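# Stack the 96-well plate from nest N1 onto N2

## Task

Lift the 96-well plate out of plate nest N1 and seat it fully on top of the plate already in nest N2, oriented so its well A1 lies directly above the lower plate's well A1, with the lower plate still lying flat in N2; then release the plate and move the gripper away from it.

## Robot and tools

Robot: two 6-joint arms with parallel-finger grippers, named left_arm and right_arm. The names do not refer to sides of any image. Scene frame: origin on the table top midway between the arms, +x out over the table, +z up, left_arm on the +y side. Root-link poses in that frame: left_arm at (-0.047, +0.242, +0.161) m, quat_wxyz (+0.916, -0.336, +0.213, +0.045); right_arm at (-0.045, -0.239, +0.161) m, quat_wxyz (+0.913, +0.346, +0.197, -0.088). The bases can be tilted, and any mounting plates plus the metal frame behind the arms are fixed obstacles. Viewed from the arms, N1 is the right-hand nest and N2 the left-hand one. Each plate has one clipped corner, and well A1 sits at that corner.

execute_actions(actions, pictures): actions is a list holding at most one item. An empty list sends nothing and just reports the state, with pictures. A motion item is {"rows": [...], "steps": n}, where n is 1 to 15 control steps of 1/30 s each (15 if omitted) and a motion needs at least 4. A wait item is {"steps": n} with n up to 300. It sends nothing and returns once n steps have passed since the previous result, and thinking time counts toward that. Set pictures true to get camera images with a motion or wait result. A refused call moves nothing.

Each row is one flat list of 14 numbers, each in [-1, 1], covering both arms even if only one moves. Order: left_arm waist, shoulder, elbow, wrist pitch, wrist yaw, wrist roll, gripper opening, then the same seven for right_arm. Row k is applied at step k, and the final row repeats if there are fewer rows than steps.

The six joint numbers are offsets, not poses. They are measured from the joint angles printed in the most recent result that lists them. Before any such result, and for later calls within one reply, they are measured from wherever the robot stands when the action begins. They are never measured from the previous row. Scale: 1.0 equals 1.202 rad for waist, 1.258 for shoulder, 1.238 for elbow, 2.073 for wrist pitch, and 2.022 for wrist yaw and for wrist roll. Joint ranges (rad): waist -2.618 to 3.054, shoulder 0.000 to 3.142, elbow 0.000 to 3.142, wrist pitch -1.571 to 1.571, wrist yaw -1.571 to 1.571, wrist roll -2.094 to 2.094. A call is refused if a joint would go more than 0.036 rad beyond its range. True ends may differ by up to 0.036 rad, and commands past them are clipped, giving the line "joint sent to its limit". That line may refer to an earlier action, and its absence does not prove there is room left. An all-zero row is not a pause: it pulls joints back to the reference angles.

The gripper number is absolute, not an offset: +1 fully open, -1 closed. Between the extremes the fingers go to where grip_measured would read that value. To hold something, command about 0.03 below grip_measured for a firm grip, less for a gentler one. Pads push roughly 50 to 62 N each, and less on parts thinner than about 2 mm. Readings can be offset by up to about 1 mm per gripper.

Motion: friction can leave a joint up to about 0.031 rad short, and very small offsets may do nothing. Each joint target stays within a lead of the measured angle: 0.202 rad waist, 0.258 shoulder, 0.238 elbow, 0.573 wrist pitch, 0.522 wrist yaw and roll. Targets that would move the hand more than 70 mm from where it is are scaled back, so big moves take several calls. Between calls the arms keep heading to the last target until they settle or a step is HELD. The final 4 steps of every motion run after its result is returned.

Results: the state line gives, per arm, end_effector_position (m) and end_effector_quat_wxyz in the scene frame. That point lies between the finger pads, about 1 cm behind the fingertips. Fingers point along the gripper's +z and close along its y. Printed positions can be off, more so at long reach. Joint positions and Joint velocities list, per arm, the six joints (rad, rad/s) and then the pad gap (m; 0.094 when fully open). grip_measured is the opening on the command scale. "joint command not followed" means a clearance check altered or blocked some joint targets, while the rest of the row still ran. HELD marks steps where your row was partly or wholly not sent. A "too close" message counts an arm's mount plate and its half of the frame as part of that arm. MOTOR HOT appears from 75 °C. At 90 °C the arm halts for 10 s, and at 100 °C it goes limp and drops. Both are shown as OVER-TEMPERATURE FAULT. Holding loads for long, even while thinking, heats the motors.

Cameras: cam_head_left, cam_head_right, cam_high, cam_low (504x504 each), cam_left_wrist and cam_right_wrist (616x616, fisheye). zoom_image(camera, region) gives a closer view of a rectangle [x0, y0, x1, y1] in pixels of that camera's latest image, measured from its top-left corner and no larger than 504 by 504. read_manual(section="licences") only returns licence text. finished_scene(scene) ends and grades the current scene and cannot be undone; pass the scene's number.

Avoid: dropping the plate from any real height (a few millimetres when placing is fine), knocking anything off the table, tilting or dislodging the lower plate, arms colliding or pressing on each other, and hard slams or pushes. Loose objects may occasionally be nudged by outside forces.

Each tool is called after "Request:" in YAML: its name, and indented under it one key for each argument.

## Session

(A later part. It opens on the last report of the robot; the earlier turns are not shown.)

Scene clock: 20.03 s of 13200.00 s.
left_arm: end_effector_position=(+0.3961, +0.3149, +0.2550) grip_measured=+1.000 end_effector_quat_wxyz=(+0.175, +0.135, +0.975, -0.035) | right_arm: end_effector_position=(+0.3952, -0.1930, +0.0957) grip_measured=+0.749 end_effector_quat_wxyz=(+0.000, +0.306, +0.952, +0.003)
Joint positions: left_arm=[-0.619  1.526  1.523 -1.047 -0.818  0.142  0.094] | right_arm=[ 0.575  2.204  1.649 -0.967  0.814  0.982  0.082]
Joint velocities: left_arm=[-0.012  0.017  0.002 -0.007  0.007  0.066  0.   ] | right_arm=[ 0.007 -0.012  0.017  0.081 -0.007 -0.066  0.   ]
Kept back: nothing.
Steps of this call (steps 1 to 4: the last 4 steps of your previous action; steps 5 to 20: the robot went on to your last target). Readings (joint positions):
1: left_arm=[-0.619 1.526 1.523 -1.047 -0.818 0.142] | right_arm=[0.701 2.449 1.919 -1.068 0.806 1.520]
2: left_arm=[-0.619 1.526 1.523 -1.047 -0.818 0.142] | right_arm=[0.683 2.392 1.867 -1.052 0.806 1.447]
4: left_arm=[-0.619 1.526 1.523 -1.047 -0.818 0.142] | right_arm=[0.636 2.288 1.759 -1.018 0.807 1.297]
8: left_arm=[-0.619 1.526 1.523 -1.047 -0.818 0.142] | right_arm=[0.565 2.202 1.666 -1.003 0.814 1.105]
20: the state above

Request:
execute_actions:
  actions:
    - {"rows":[[0,0,0,0,0,0,1,-0.01,-0.04,-0.05,0.015,0,-0.05,0.68],[0,0,0,0,0,0,1,-0.02,-0.08,-0.1,0.03,0,-0.1,0.68],[0,0,0,0,0,0,1,-0.035,-0.12,-0.15,0.045,0,-0.15,0.68],[0,0,0,0,0,0,1,-0.05,-0.16,-0.2,0.06,0,-0.2,0.68],[0,0,0,0,0,0,1,-0.065,-0.2,-0.25,0.075,0,-0.25,0.68],[0,0,0,0,0,0,1,-0.08,-0.24,-0.3,0.09,0,-0.3,0.68],[0,0,0,0,0,0,1,-0.095,-0.27,-0.35,0.11,0,-0.34,0.68],[0,0,0,0,0,0,1,-0.11,-0.3,-0.4,0.125,0,-0.37,0.68],[0,0,0,0,0,0,1,-0.125,-0.32,-0.45,0.14,0,-0.4,0.68],[0,0,0,0,0,0,1,-0.134,-0.336,-0.48,0.156,0,-0.41,0.68]]}

Request:
execute_actions:
  actions:
    - {"steps":25}
  pictures: true

Scene clock: 20.63 s of 13200.00 s.
left_arm: end_effector_position=(+0.3961, +0.3149, +0.2550) grip_measured=+1.000 end_effector_quat_wxyz=(+0.175, +0.135, +0.975, -0.035) | right_arm: end_effector_position=(+0.3137, -0.2807, +0.0791) grip_measured=+0.750 end_effector_quat_wxyz=(-0.010, +0.094, +0.996, -0.010)
Joint positions: left_arm=[-0.619  1.526  1.523 -1.047 -0.818  0.142  0.094] | right_arm=[ 0.429  1.792  1.132 -0.752  0.816  0.366  0.082]
Joint velocities: left_arm=[ 0.012  0.002 -0.002 -0.066 -0.051  0.022  0.   ] | right_arm=[-0.51  -0.554 -1.038  0.374 -0.022 -1.37  -0.   ]
Steps of this call (steps 1 to 7: the robot went on to your last target; steps 8 to 18: the first 11 steps of this action). Readings (joint positions):
8: left_arm=[-0.619 1.526 1.523 -1.047 -0.818 0.142] | right_arm=[0.575 2.199 1.642 -0.958 0.814 0.962]
9: left_arm=[-0.619 1.526 1.523 -1.047 -0.818 0.142] | right_arm=[0.574 2.183 1.617 -0.941 0.814 0.933]
11: left_arm=[-0.619 1.526 1.523 -1.047 -0.818 0.142] | right_arm=[0.566 2.112 1.521 -0.904 0.812 0.834]
15: left_arm=[-0.619 1.526 1.523 -1.047 -0.818 0.142] | right_arm=[0.496 1.905 1.285 -0.822 0.812 0.550]
18: the state above

Scene clock: 21.47 s of 13200.00 s.
left_arm: end_effector_position=(+0.3961, +0.3149, +0.2550) grip_measured=+1.000 end_effector_quat_wxyz=(+0.175, +0.135, +0.975, -0.035) | right_arm: end_effector_position=(+0.3107, -0.2802, +0.0690) grip_measured=+0.750 end_effector_quat_wxyz=(+0.000, +0.016, +1.000, -0.010)
Joint positions: left_arm=[-0.619  1.526  1.523 -1.047 -0.818  0.142  0.094] | right_arm=[ 0.409  1.779  1.073 -0.655  0.817  0.162  0.082]
Joint velocities: left_arm=[-0.007 -0.012 -0.002 -0.051  0.022 -0.007  0.   ] | right_arm=[-0.012 -0.007 -0.002  0.037 -0.007  0.037 -0.   ]
Kept back: nothing.
Steps of this call (steps 1 to 4: the last 4 steps of your previous action; steps 5 to 25: the robot went on to your last target). Readings (joint positions):
1: left_arm=[-0.619 1.526 1.523 -1.047 -0.818 0.142] | right_arm=[0.416 1.780 1.105 -0.742 0.817 0.325]
2: left_arm=[-0.619 1.526 1.523 -1.047 -0.818 0.142] | right_arm=[0.409 1.779 1.089 -0.732 0.817 0.293]
4: left_arm=[-0.619 1.526 1.523 -1.047 -0.818 0.142] | right_arm=[0.409 1.779 1.074 -0.713 0.817 0.245]
8: left_arm=[-0.619 1.526 1.523 -1.047 -0.818 0.142] | right_arm=[0.409 1.779 1.073 -0.678 0.817 0.196]
25: the state above

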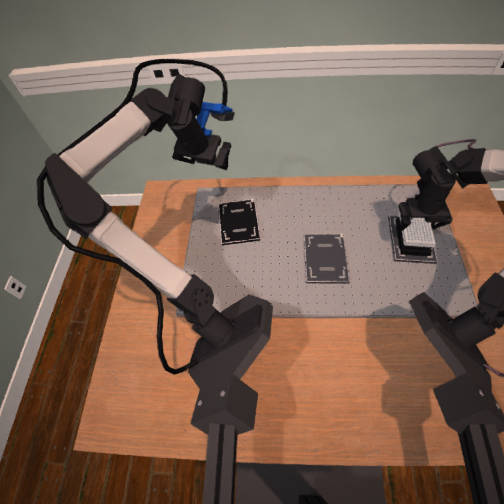

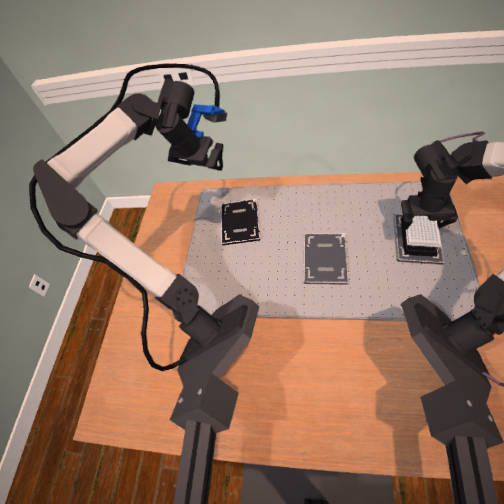

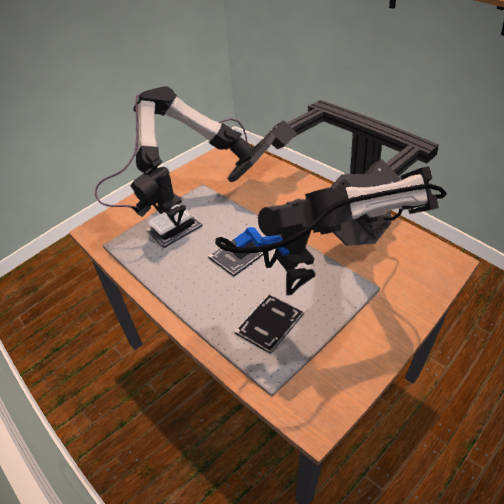

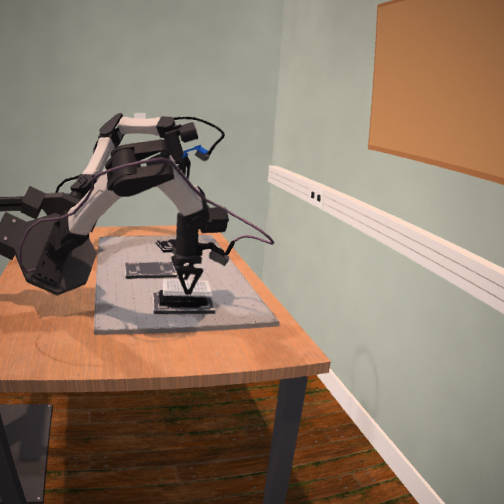

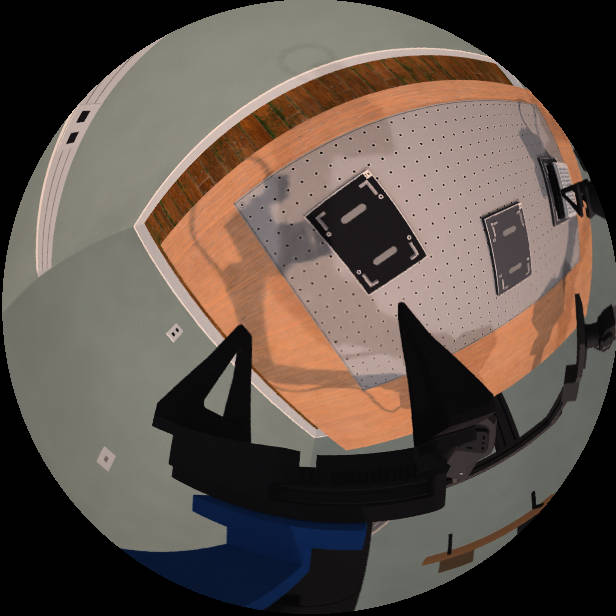

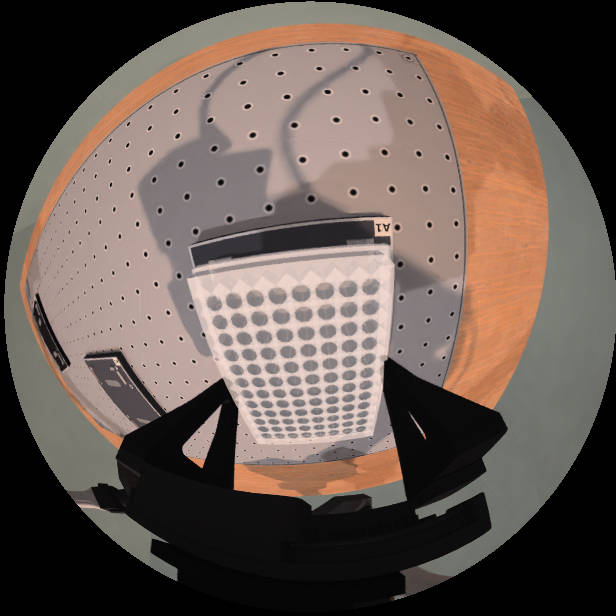

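Request:
execute_actions:
  actions:
    - {"rows":[[0,0,0,0,0,0,1,0,0,-0.028,0.012,0,0,0.68]],"steps":15}

Request:
execute_actions:
  actions: []

Scene clock: 22.30 s of 13200.00 s.
left_arm: end_effector_position=(+0.3961, +0.3149, +0.2550) grip_measured=+1.000 end_effector_quat_wxyz=(+0.175, +0.135, +0.975, -0.035) | right_arm: end_effector_position=(+0.3131, -0.2799, +0.0690) grip_measured=+0.750 end_effector_quat_wxyz=(+0.004, +0.021, +1.000, -0.009)
Joint positions: left_arm=[-0.619  1.526  1.523 -1.047 -0.818  0.142  0.094] | right_arm=[ 0.409  1.779  1.073 -0.642  0.817  0.162  0.082]
Joint velocities: left_arm=[-0.002  0.007  0.002  0.051 -0.007 -0.022  0.   ] | right_arm=[ 0.017 -0.017 -0.012 -0.037  0.037  0.007  0.001]
Steps of this call (steps 1 to 14: the robot went on to your last target; steps 15 to 25: the first 11 steps of this action). Readings (joint positions):
15: left_arm=[-0.619 1.526 1.523 -1.047 -0.818 0.142] | right_arm=[0.409 1.779 1.073 -0.654 0.817 0.162]
16: left_arm=[-0.619 1.526 1.523 -1.047 -0.818 0.142] | right_arm=[0.409 1.779 1.073 -0.651 0.817 0.162]
18: left_arm=[-0.619 1.526 1.523 -1.047 -0.818 0.142] | right_arm=[0.409 1.779 1.073 -0.647 0.817 0.162]
22: left_arm=[-0.619 1.526 1.523 -1.047 -0.818 0.142] | right_arm=[0.409 1.779 1.073 -0.643 0.817 0.162]
25: the state above

Scene clock: 22.43 s of 13200.00 s.
left_arm: end_effector_position=(+0.3961, +0.3149, +0.2550) grip_measured=+1.000 end_effector_quat_wxyz=(+0.175, +0.135, +0.975, -0.035) | right_arm: end_effector_position=(+0.3133, -0.2798, +0.0690) grip_measured=+0.750 end_effector_quat_wxyz=(+0.005, +0.021, +1.000, -0.009)
Joint positions: left_arm=[-0.619  1.526  1.523 -1.047 -0.818  0.142  0.094] | right_arm=[ 0.409  1.779  1.073 -0.641  0.817  0.162  0.082]
Joint velocities: left_arm=[ 0.017  0.002  0.002  0.037 -0.022 -0.022  0.   ] | right_arm=[-0.032  0.002  0.007 -0.022  0.022  0.007  0.   ]
Kept back: nothing.
Steps of this call (steps 1 to 4: the last 4 steps of your previous action). Readings (joint positions):
1: left_arm=[-0.619 1.526 1.523 -1.047 -0.818 0.142] | right_arm=[0.409 1.779 1.073 -0.642 0.817 0.162]
2: left_arm=[-0.619 1.526 1.523 -1.047 -0.818 0.142] | right_arm=[0.409 1.779 1.073 -0.642 0.817 0.162]
4: the state above

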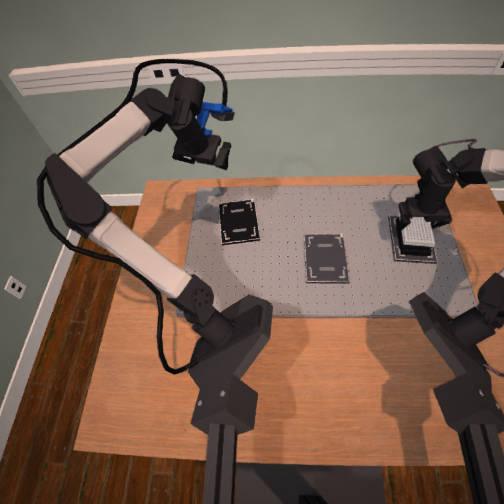

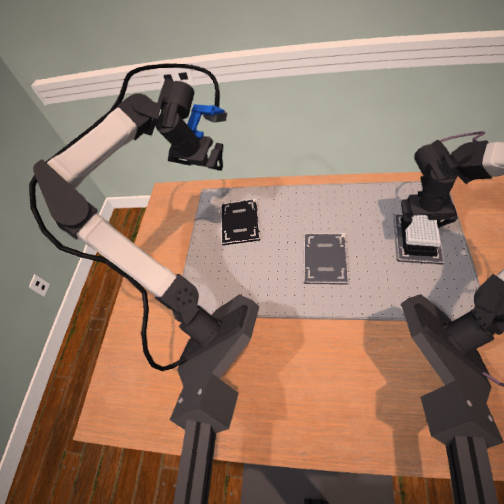

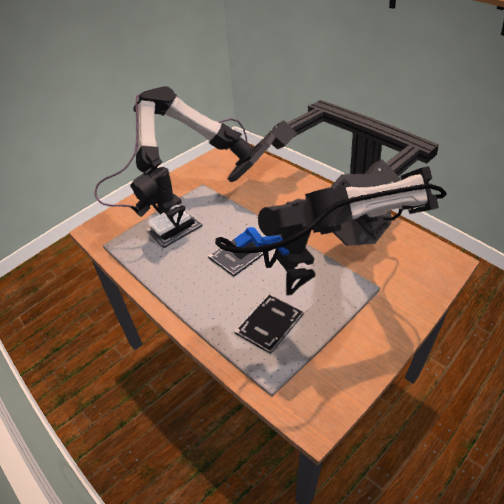

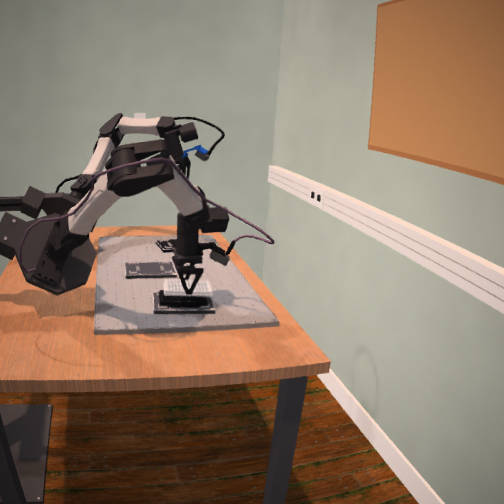

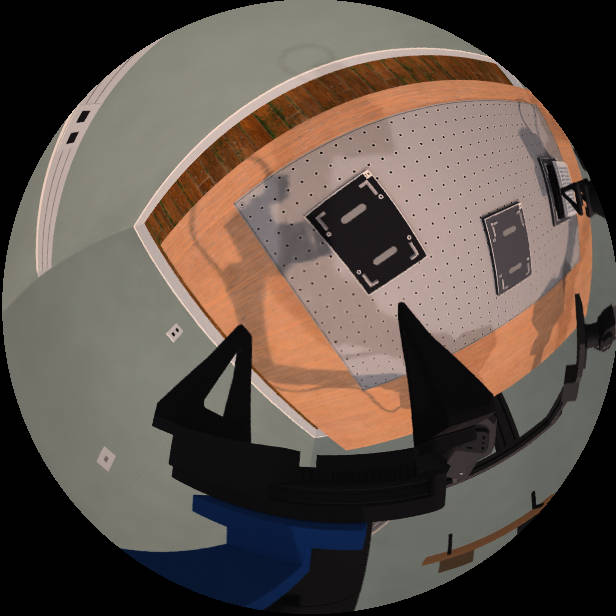

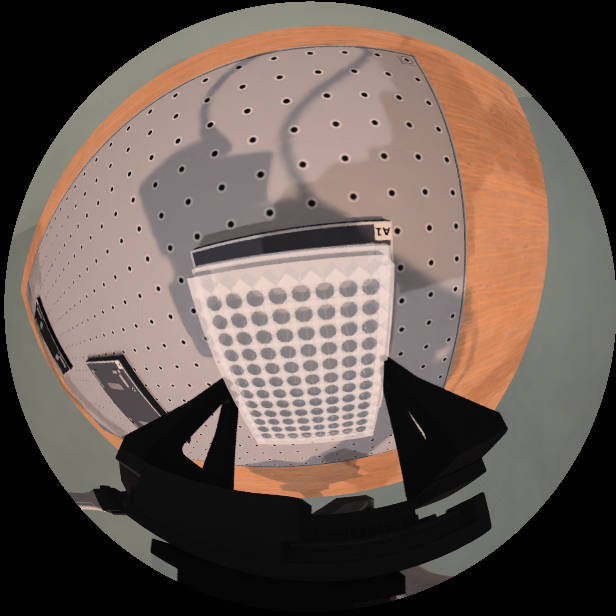

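Elbow stuck; push harder.

Request:
execute_actions:
  actions:
    - {"rows":[[0,0,0,0,0,0,1,-0.015,0,-0.055,0.008,0,0,0.68]],"steps":15}

Request:
execute_actions:
  actions: []

Request:
zoom_image:
  camera: "cam_low"
  region: [140,265,230,320]

Scene clock: 22.93 s of 13200.00 s.
left_arm: end_effector_position=(+0.3961, +0.3149, +0.2550) grip_measured=+1.000 end_effector_quat_wxyz=(+0.175, +0.135, +0.975, -0.035) | right_arm: end_effector_position=(+0.2980, -0.2770, +0.0617) grip_measured=+0.750 end_effector_quat_wxyz=(-0.009, +0.011, +1.000, -0.012)
Joint positions: left_arm=[-0.619  1.526  1.523 -1.047 -0.818  0.142  0.094] | right_arm=[ 0.404  1.779  1.027 -0.629  0.817  0.162  0.082]
Joint velocities: left_arm=[ 0.002  0.002 -0.002 -0.007  0.007 -0.037  0.   ] | right_arm=[-0.027 -0.017 -0.012  0.007 -0.051  0.022  0.   ]
Steps of this call (steps 1 to 4: the robot went on to your last target; steps 5 to 15: the first 11 steps of this action). Readings (joint positions):
5: left_arm=[-0.619 1.526 1.523 -1.047 -0.818 0.142] | right_arm=[0.409 1.779 1.067 -0.636 0.817 0.162]
6: left_arm=[-0.619 1.526 1.523 -1.047 -0.818 0.142] | right_arm=[0.408 1.779 1.058 -0.630 0.817 0.162]
8: left_arm=[-0.619 1.526 1.523 -1.047 -0.818 0.142] | right_arm=[0.406 1.779 1.038 -0.629 0.817 0.162]
12: left_arm=[-0.619 1.526 1.523 -1.047 -0.818 0.142] | right_arm=[0.404 1.779 1.027 -0.629 0.817 0.162]
15: the state above

Scene clock: 23.07 s of 13200.00 s.
left_arm: end_effector_position=(+0.3961, +0.3149, +0.2550) grip_measured=+1.000 end_effector_quat_wxyz=(+0.175, +0.135, +0.975, -0.035) | right_arm: end_effector_position=(+0.2980, -0.2770, +0.0617) grip_measured=+0.750 end_effector_quat_wxyz=(-0.009, +0.011, +1.000, -0.012)
Joint positions: left_arm=[-0.619  1.526  1.523 -1.047 -0.818  0.142  0.094] | right_arm=[ 0.404  1.779  1.027 -0.629  0.817  0.162  0.082]
Joint velocities: left_arm=[-0.002 -0.027  0.007  0.022 -0.022 -0.037  0.   ] | right_arm=[ 0.017  0.012 -0.007  0.022 -0.095  0.051  0.001]
Kept back: nothing.
Steps of this call (steps 1 to 4: the last 4 steps of your previous action). Readings (joint positions):
1: left_arm=[-0.619 1.526 1.523 -1.047 -0.818 0.142] | right_arm=[0.404 1.779 1.027 -0.629 0.817 0.162]
2: left_arm=[-0.619 1.526 1.523 -1.047 -0.818 0.142] | right_arm=[0.404 1.779 1.027 -0.629 0.817 0.162]
4: the state above

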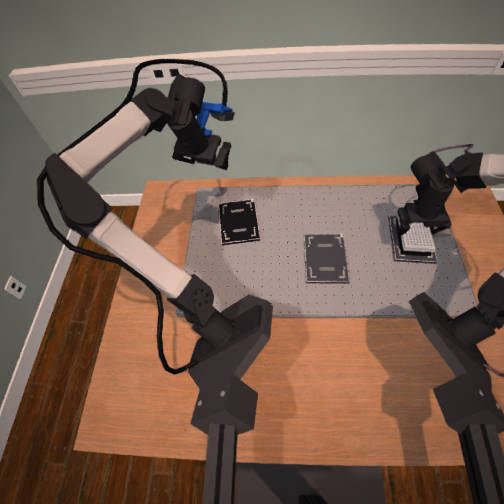

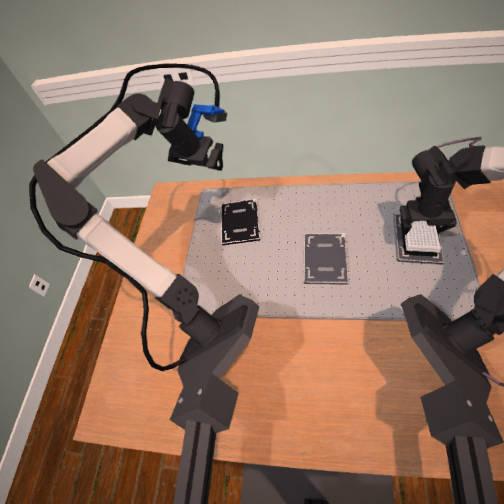

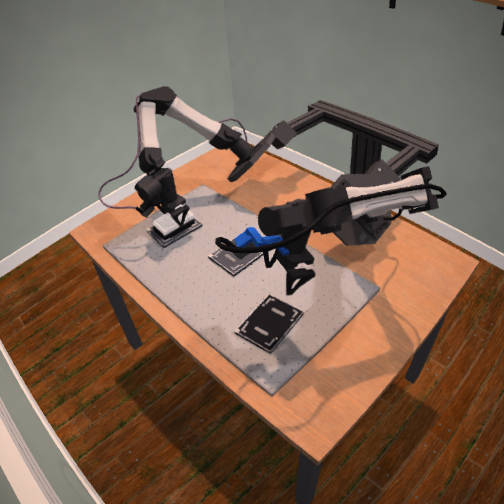

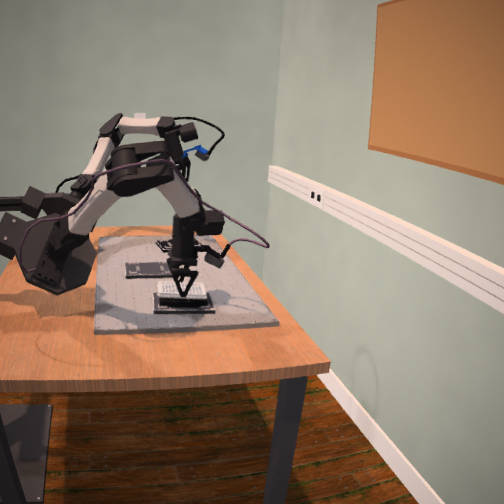

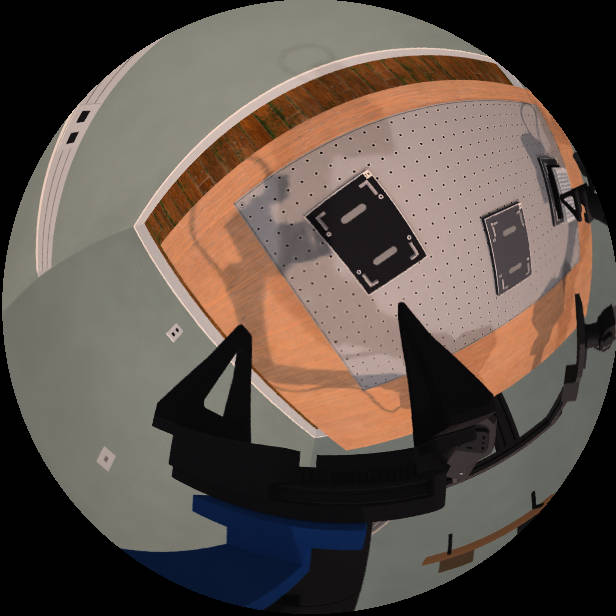

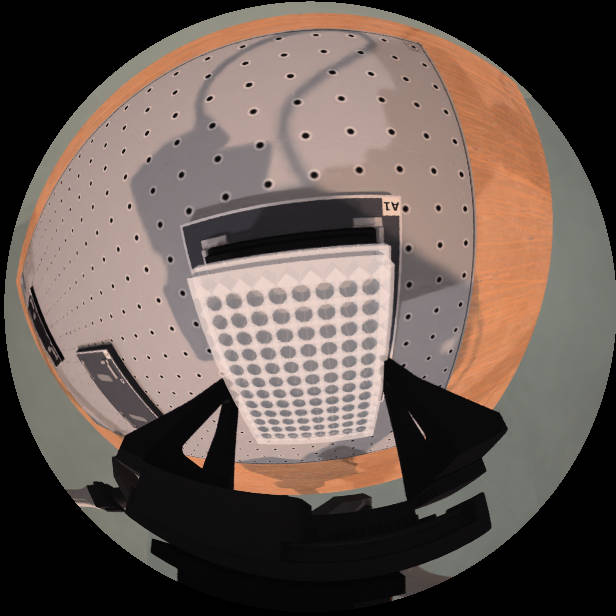

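Region (140, 265, 230, 320) of cam_low's 504x504 image, scaled by 5.600, with more detail than that image has.

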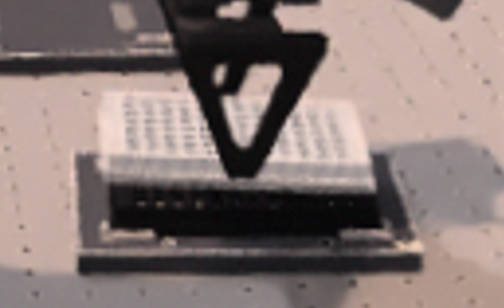

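Request:
execute_actions:
  actions:
    - {"rows":[[0,0,0,0,0,0,1,-0.022,0.022,0,0.026,0,-0.015,0.68]],"steps":15}

Request:
execute_actions:
  actions: []

Request:
zoom_image:
  camera: "cam_low"
  region: [140,265,230,320]

Scene clock: 23.53 s of 13200.00 s.
left_arm: end_effector_position=(+0.3961, +0.3149, +0.2550) grip_measured=+1.000 end_effector_quat_wxyz=(+0.175, +0.135, +0.975, -0.035) | right_arm: end_effector_position=(+0.3023, -0.2775, +0.0557) grip_measured=+0.750 end_effector_quat_wxyz=(-0.005, +0.016, +1.000, -0.013)
Joint positions: left_arm=[-0.619  1.526  1.523 -1.047 -0.818  0.142  0.094] | right_arm=[ 0.389  1.791  1.027 -0.59   0.817  0.142  0.082]
Joint velocities: left_arm=[-0.002 -0.002 -0.007 -0.007  0.022  0.022  0.   ] | right_arm=[ 0.017 -0.007 -0.022  0.095  0.037 -0.022 -0.001]
Steps of this call (steps 1 to 3: the robot went on to your last target; steps 4 to 14: the first 11 steps of this action). Readings (joint positions):
4: left_arm=[-0.619 1.526 1.523 -1.047 -0.818 0.142] | right_arm=[0.403 1.779 1.027 -0.625 0.817 0.159]
5: left_arm=[-0.619 1.526 1.523 -1.047 -0.818 0.142] | right_arm=[0.400 1.782 1.027 -0.617 0.817 0.155]
7: left_arm=[-0.619 1.526 1.523 -1.047 -0.818 0.142] | right_arm=[0.393 1.788 1.027 -0.605 0.817 0.149]
11: left_arm=[-0.619 1.526 1.523 -1.047 -0.818 0.142] | right_arm=[0.389 1.791 1.027 -0.594 0.817 0.144]
14: the state above

Scene clock: 23.67 s of 13200.00 s.
left_arm: end_effector_position=(+0.3961, +0.3149, +0.2550) grip_measured=+1.000 end_effector_quat_wxyz=(+0.175, +0.135, +0.975, -0.035) | right_arm: end_effector_position=(+0.3027, -0.2775, +0.0557) grip_measured=+0.750 end_effector_quat_wxyz=(-0.004, +0.016, +1.000, -0.012)
Joint positions: left_arm=[-0.619  1.526  1.523 -1.047 -0.818  0.142  0.094] | right_arm=[ 0.389  1.791  1.027 -0.588  0.817  0.141  0.082]
Joint velocities: left_arm=[-0.002 -0.007 -0.002 -0.007 -0.007  0.022  0.   ] | right_arm=[-0.002 -0.007  0.002 -0.066  0.022  0.007  0.   ]
Kept back: nothing.
Steps of this call (steps 1 to 4: the last 4 steps of your previous action). Readings (joint positions):
1: left_arm=[-0.619 1.526 1.523 -1.047 -0.818 0.142] | right_arm=[0.389 1.791 1.027 -0.589 0.817 0.142]
2: left_arm=[-0.619 1.526 1.523 -1.047 -0.818 0.142] | right_arm=[0.389 1.791 1.027 -0.588 0.817 0.141]
4: the state above

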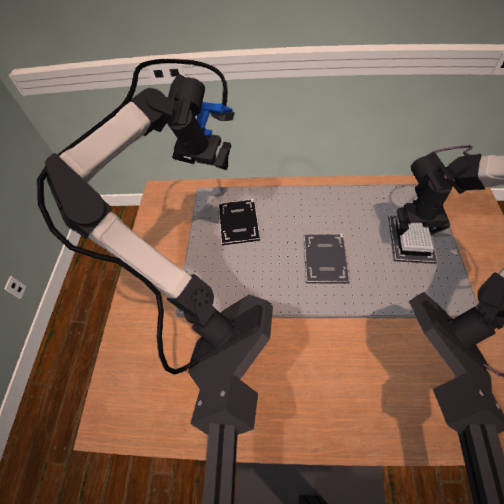

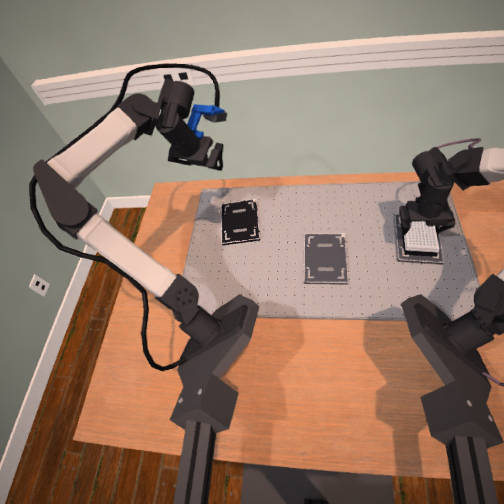

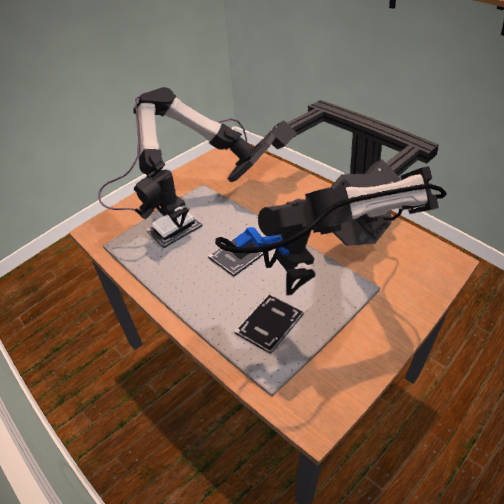

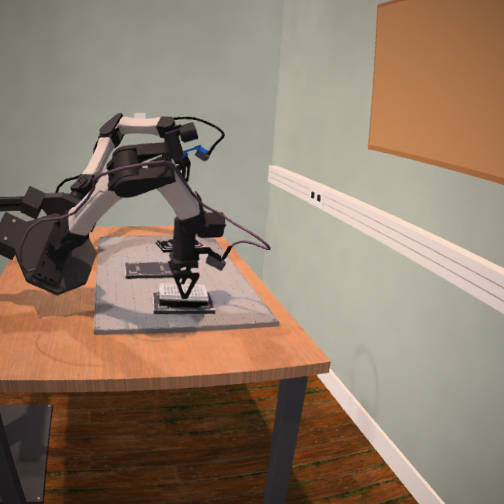

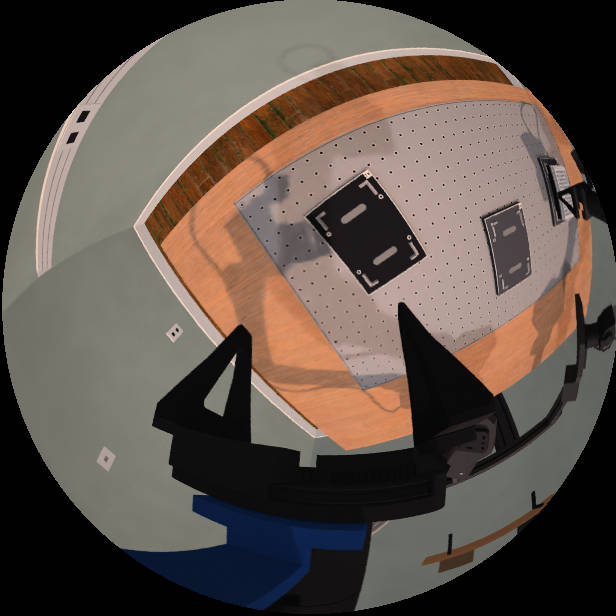

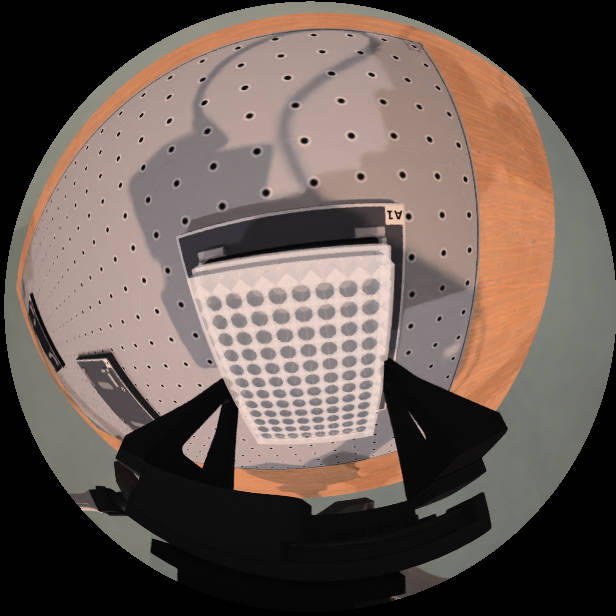

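Region (140, 265, 230, 320) of cam_low's 504x504 image, scaled by 5.600, with more detail than that image has.

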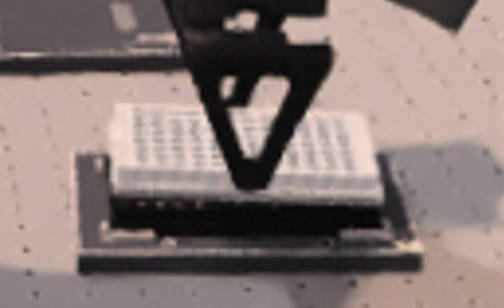

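Request:
execute_actions:
  actions:
    - {"rows":[[0,0,0,0,0,0,1,-0.017,0.019,0,0.008,0,-0.015,0.68]],"steps":15}

Request:
execute_actions:
  actions: []

Request:
zoom_image:
  camera: "cam_low"
  region: [140,265,230,320]

Scene clock: 24.13 s of 13200.00 s.
left_arm: end_effector_position=(+0.3961, +0.3149, +0.2550) grip_measured=+1.000 end_effector_quat_wxyz=(+0.175, +0.135, +0.975, -0.035) | right_arm: end_effector_position=(+0.3023, -0.2778, +0.0530) grip_measured=+0.750 end_effector_quat_wxyz=(-0.006, +0.009, +1.000, -0.013)
Joint positions: left_arm=[-0.619  1.526  1.523 -1.047 -0.818  0.142  0.094] | right_arm=[ 0.382  1.798  1.027 -0.581  0.817  0.124  0.082]
Joint velocities: left_arm=[-0.022  0.002 -0.017 -0.051 -0.007 -0.066  0.   ] | right_arm=[ 0.002  0.002 -0.002 -0.007 -0.007 -0.095  0.   ]
Steps of this call (steps 1 to 3: the robot went on to your last target; steps 4 to 14: the first 11 steps of this action). Readings (joint positions):
4: left_arm=[-0.619 1.526 1.523 -1.047 -0.818 0.142] | right_arm=[0.388 1.792 1.027 -0.586 0.817 0.138]
5: left_arm=[-0.619 1.526 1.523 -1.047 -0.818 0.142] | right_arm=[0.387 1.793 1.027 -0.585 0.817 0.134]
7: left_arm=[-0.619 1.526 1.523 -1.047 -0.818 0.142] | right_arm=[0.383 1.797 1.027 -0.583 0.817 0.129]
11: left_arm=[-0.619 1.526 1.523 -1.047 -0.818 0.142] | right_arm=[0.382 1.798 1.027 -0.581 0.817 0.125]
14: the state above

Scene clock: 24.27 s of 13200.00 s.
left_arm: end_effector_position=(+0.3961, +0.3149, +0.2550) grip_measured=+1.000 end_effector_quat_wxyz=(+0.175, +0.135, +0.975, -0.035) | right_arm: end_effector_position=(+0.3024, -0.2778, +0.0530) grip_measured=+0.750 end_effector_quat_wxyz=(-0.006, +0.009, +1.000, -0.013)
Joint positions: left_arm=[-0.619  1.526  1.523 -1.047 -0.818  0.142  0.094] | right_arm=[ 0.382  1.798  1.027 -0.581  0.817  0.123  0.082]
Joint velocities: left_arm=[ 0.017  0.002  0.002  0.007  0.037 -0.037  0.   ] | right_arm=[-0.002  0.002  0.012 -0.037 -0.022 -0.007  0.001]
Kept back: nothing.
Steps of this call (steps 1 to 4: the last 4 steps of your previous action). Readings (joint positions):
1: left_arm=[-0.619 1.526 1.523 -1.047 -0.818 0.142] | right_arm=[0.382 1.798 1.027 -0.581 0.817 0.124]
2: left_arm=[-0.619 1.526 1.523 -1.047 -0.818 0.142] | right_arm=[0.382 1.798 1.027 -0.581 0.817 0.123]
4: the state above

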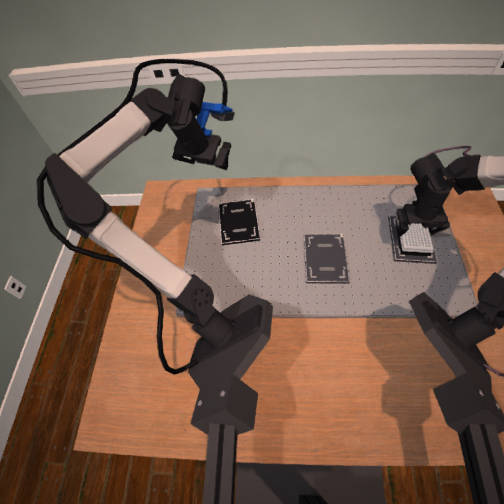

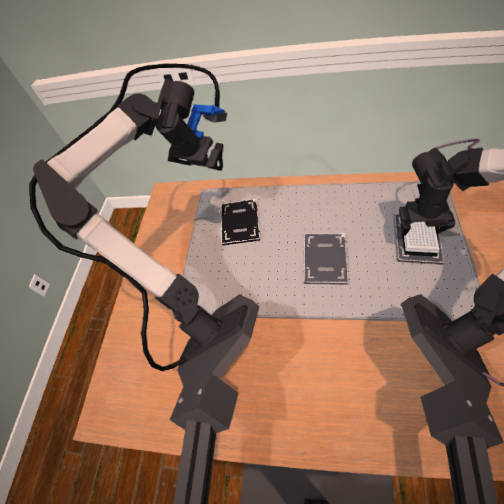

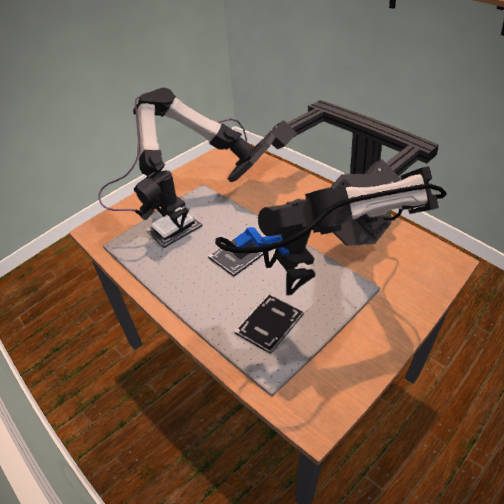

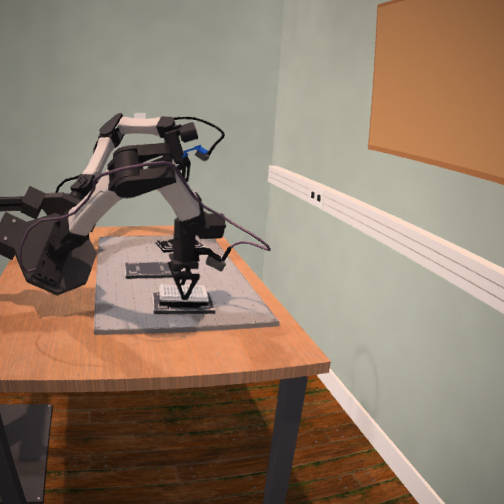

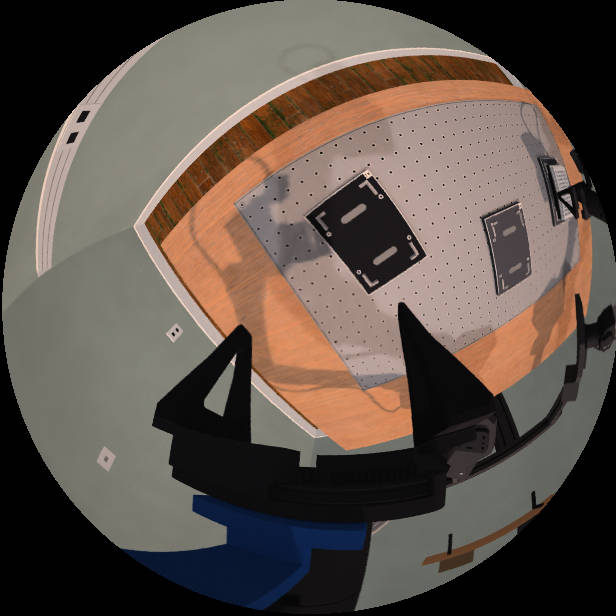

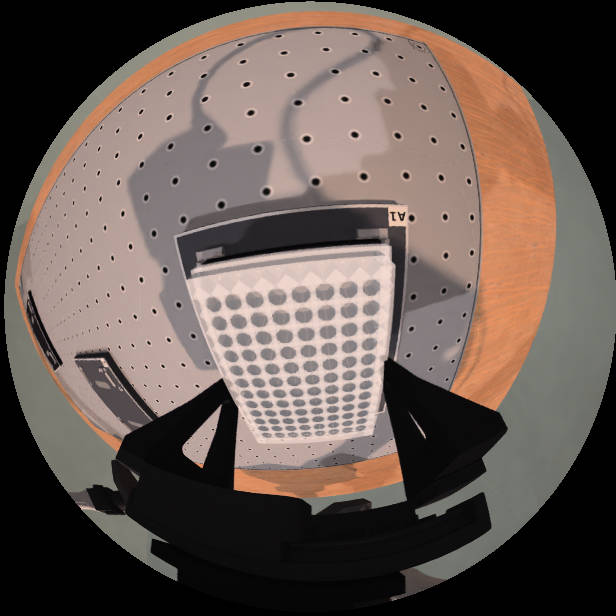

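Region (140, 265, 230, 320) of cam_low's 504x504 image, scaled by 5.600, with more detail than that image has.

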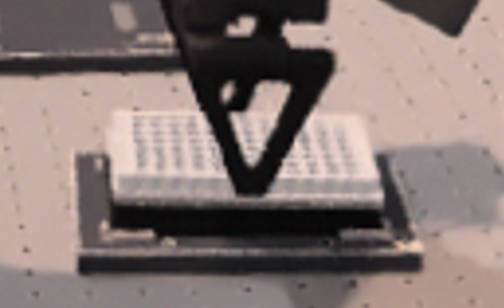

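Request:
execute_actions:
  actions:
    - {"rows":[[0,0,0,0,0,0,1,0,0,0,-0.013,0.011,0,0.68]],"steps":15}

Request:
execute_actions:
  actions:
    - {"rows":[[0,0,0,0,0,0,1,0,0,0,0,0,0,0.92]],"steps":15}
  pictures: true

Request:
zoom_image:
  camera: "cam_low"
  region: [140,265,230,320]

Scene clock: 24.77 s of 13200.00 s.
left_arm: end_effector_position=(+0.3961, +0.3149, +0.2550) grip_measured=+1.000 end_effector_quat_wxyz=(+0.175, +0.135, +0.975, -0.035) | right_arm: end_effector_position=(+0.3023, -0.2781, +0.0530) grip_measured=+0.750 end_effector_quat_wxyz=(-0.006, +0.009, +1.000, -0.014)
Joint positions: left_arm=[-0.619  1.526  1.523 -1.047 -0.818  0.142  0.094] | right_arm=[ 0.382  1.798  1.027 -0.581  0.819  0.122  0.082]
Joint velocities: left_arm=[-0.007  0.007 -0.017 -0.051  0.051  0.007  0.   ] | right_arm=[ 0.007 -0.007 -0.012  0.007  0.022  0.051 -0.001]
Steps of this call (steps 1 to 4: the robot went on to your last target; steps 5 to 15: the first 11 steps of this action). Readings (joint positions):
5: left_arm=[-0.619 1.526 1.523 -1.047 -0.818 0.142] | right_arm=[0.382 1.798 1.027 -0.581 0.818 0.122]
6: left_arm=[-0.619 1.526 1.523 -1.047 -0.818 0.142] | right_arm=[0.382 1.798 1.027 -0.581 0.819 0.122]
8: left_arm=[-0.619 1.526 1.523 -1.047 -0.818 0.142] | right_arm=[0.382 1.798 1.027 -0.581 0.819 0.122]
12: left_arm=[-0.619 1.526 1.523 -1.047 -0.818 0.142] | right_arm=[0.382 1.798 1.027 -0.581 0.819 0.122]
15: the state above

Scene clock: 25.27 s of 13200.00 s.
left_arm: end_effector_position=(+0.3961, +0.3149, +0.2550) grip_measured=+1.000 end_effector_quat_wxyz=(+0.175, +0.135, +0.975, -0.035) | right_arm: end_effector_position=(+0.3023, -0.2781, +0.0530) grip_measured=+0.918 end_effector_quat_wxyz=(-0.006, +0.009, +1.000, -0.014)
Joint positions: left_arm=[-0.619  1.526  1.523 -1.047 -0.818  0.142  0.094] | right_arm=[ 0.382  1.798  1.027 -0.581  0.819  0.122  0.09 ]
Joint velocities: left_arm=[-0.017 -0.007  0.007 -0.066  0.051  0.022  0.   ] | right_arm=[ 0.007  0.002 -0.012 -0.066  0.007  0.007  0.   ]
Steps of this call (steps 1 to 4: the last 4 steps of your previous action; steps 5 to 15: the first 11 steps of this action, its rows measured from where the robot was after step 4). Readings (joint positions):
4: left_arm=[-0.619 1.526 1.523 -1.047 -0.818 0.142] | right_arm=[0.382 1.798 1.027 -0.581 0.819 0.122]
5: left_arm=[-0.619 1.526 1.523 -1.047 -0.818 0.142] | right_arm=[0.382 1.798 1.027 -0.581 0.819 0.122]
6: left_arm=[-0.619 1.526 1.523 -1.047 -0.818 0.142] | right_arm=[0.382 1.798 1.027 -0.581 0.819 0.122]
8: left_arm=[-0.619 1.526 1.523 -1.047 -0.818 0.142] | right_arm=[0.382 1.798 1.027 -0.581 0.819 0.122]
12: left_arm=[-0.619 1.526 1.523 -1.047 -0.818 0.142] | right_arm=[0.382 1.798 1.027 -0.581 0.819 0.122]
15: the state above

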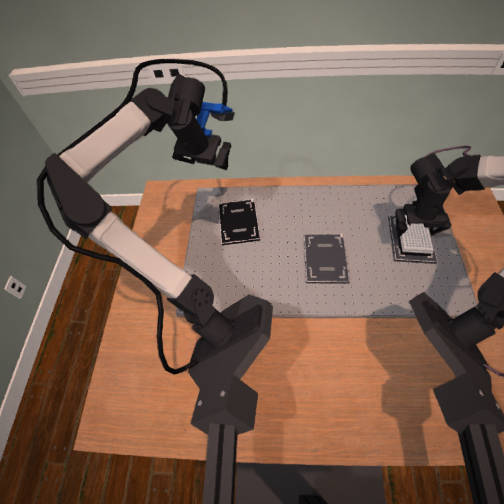

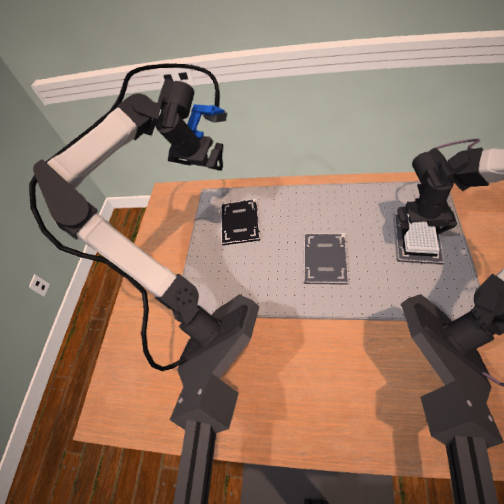

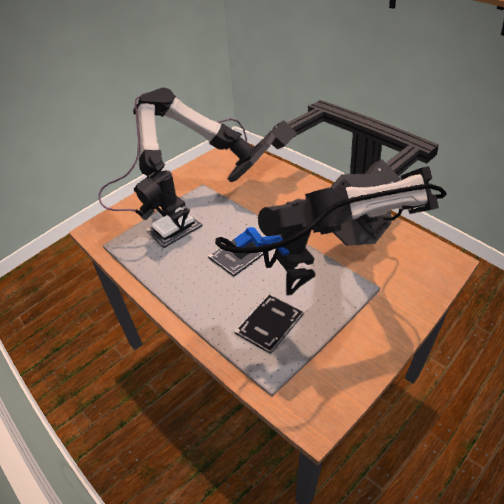

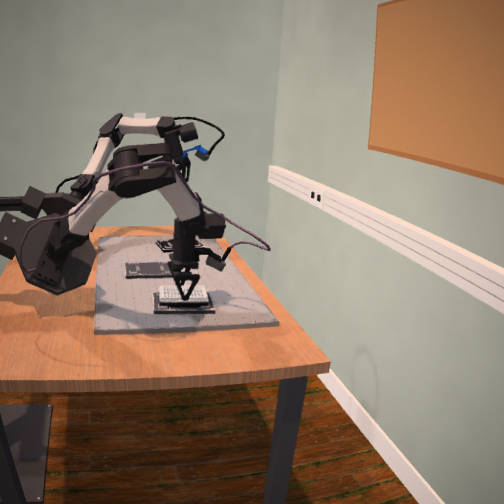

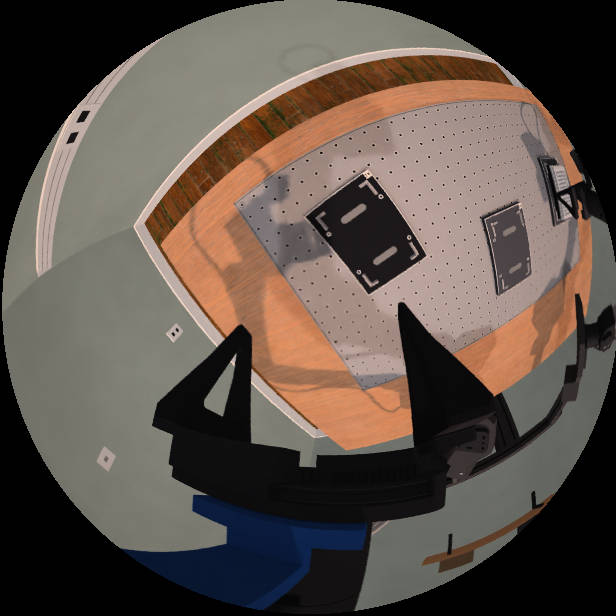

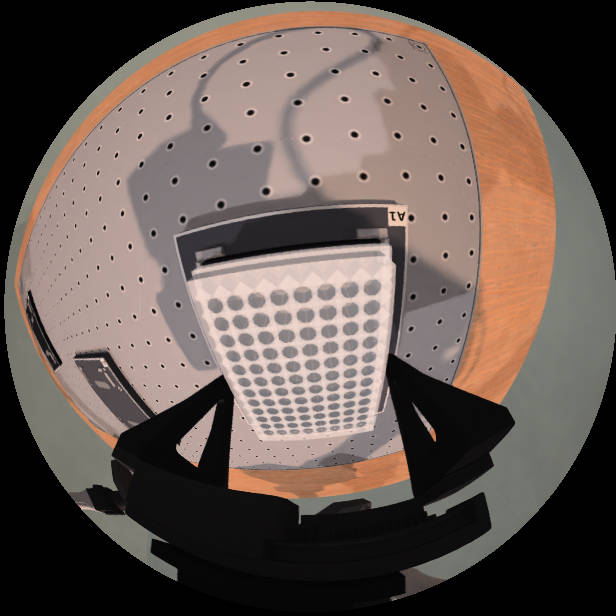

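Region (140, 265, 230, 320) of cam_low's 504x504 image, scaled by 5.600, with more detail than that image has.

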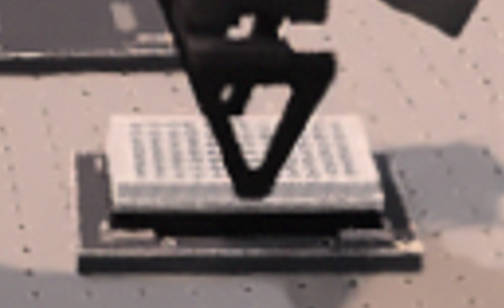

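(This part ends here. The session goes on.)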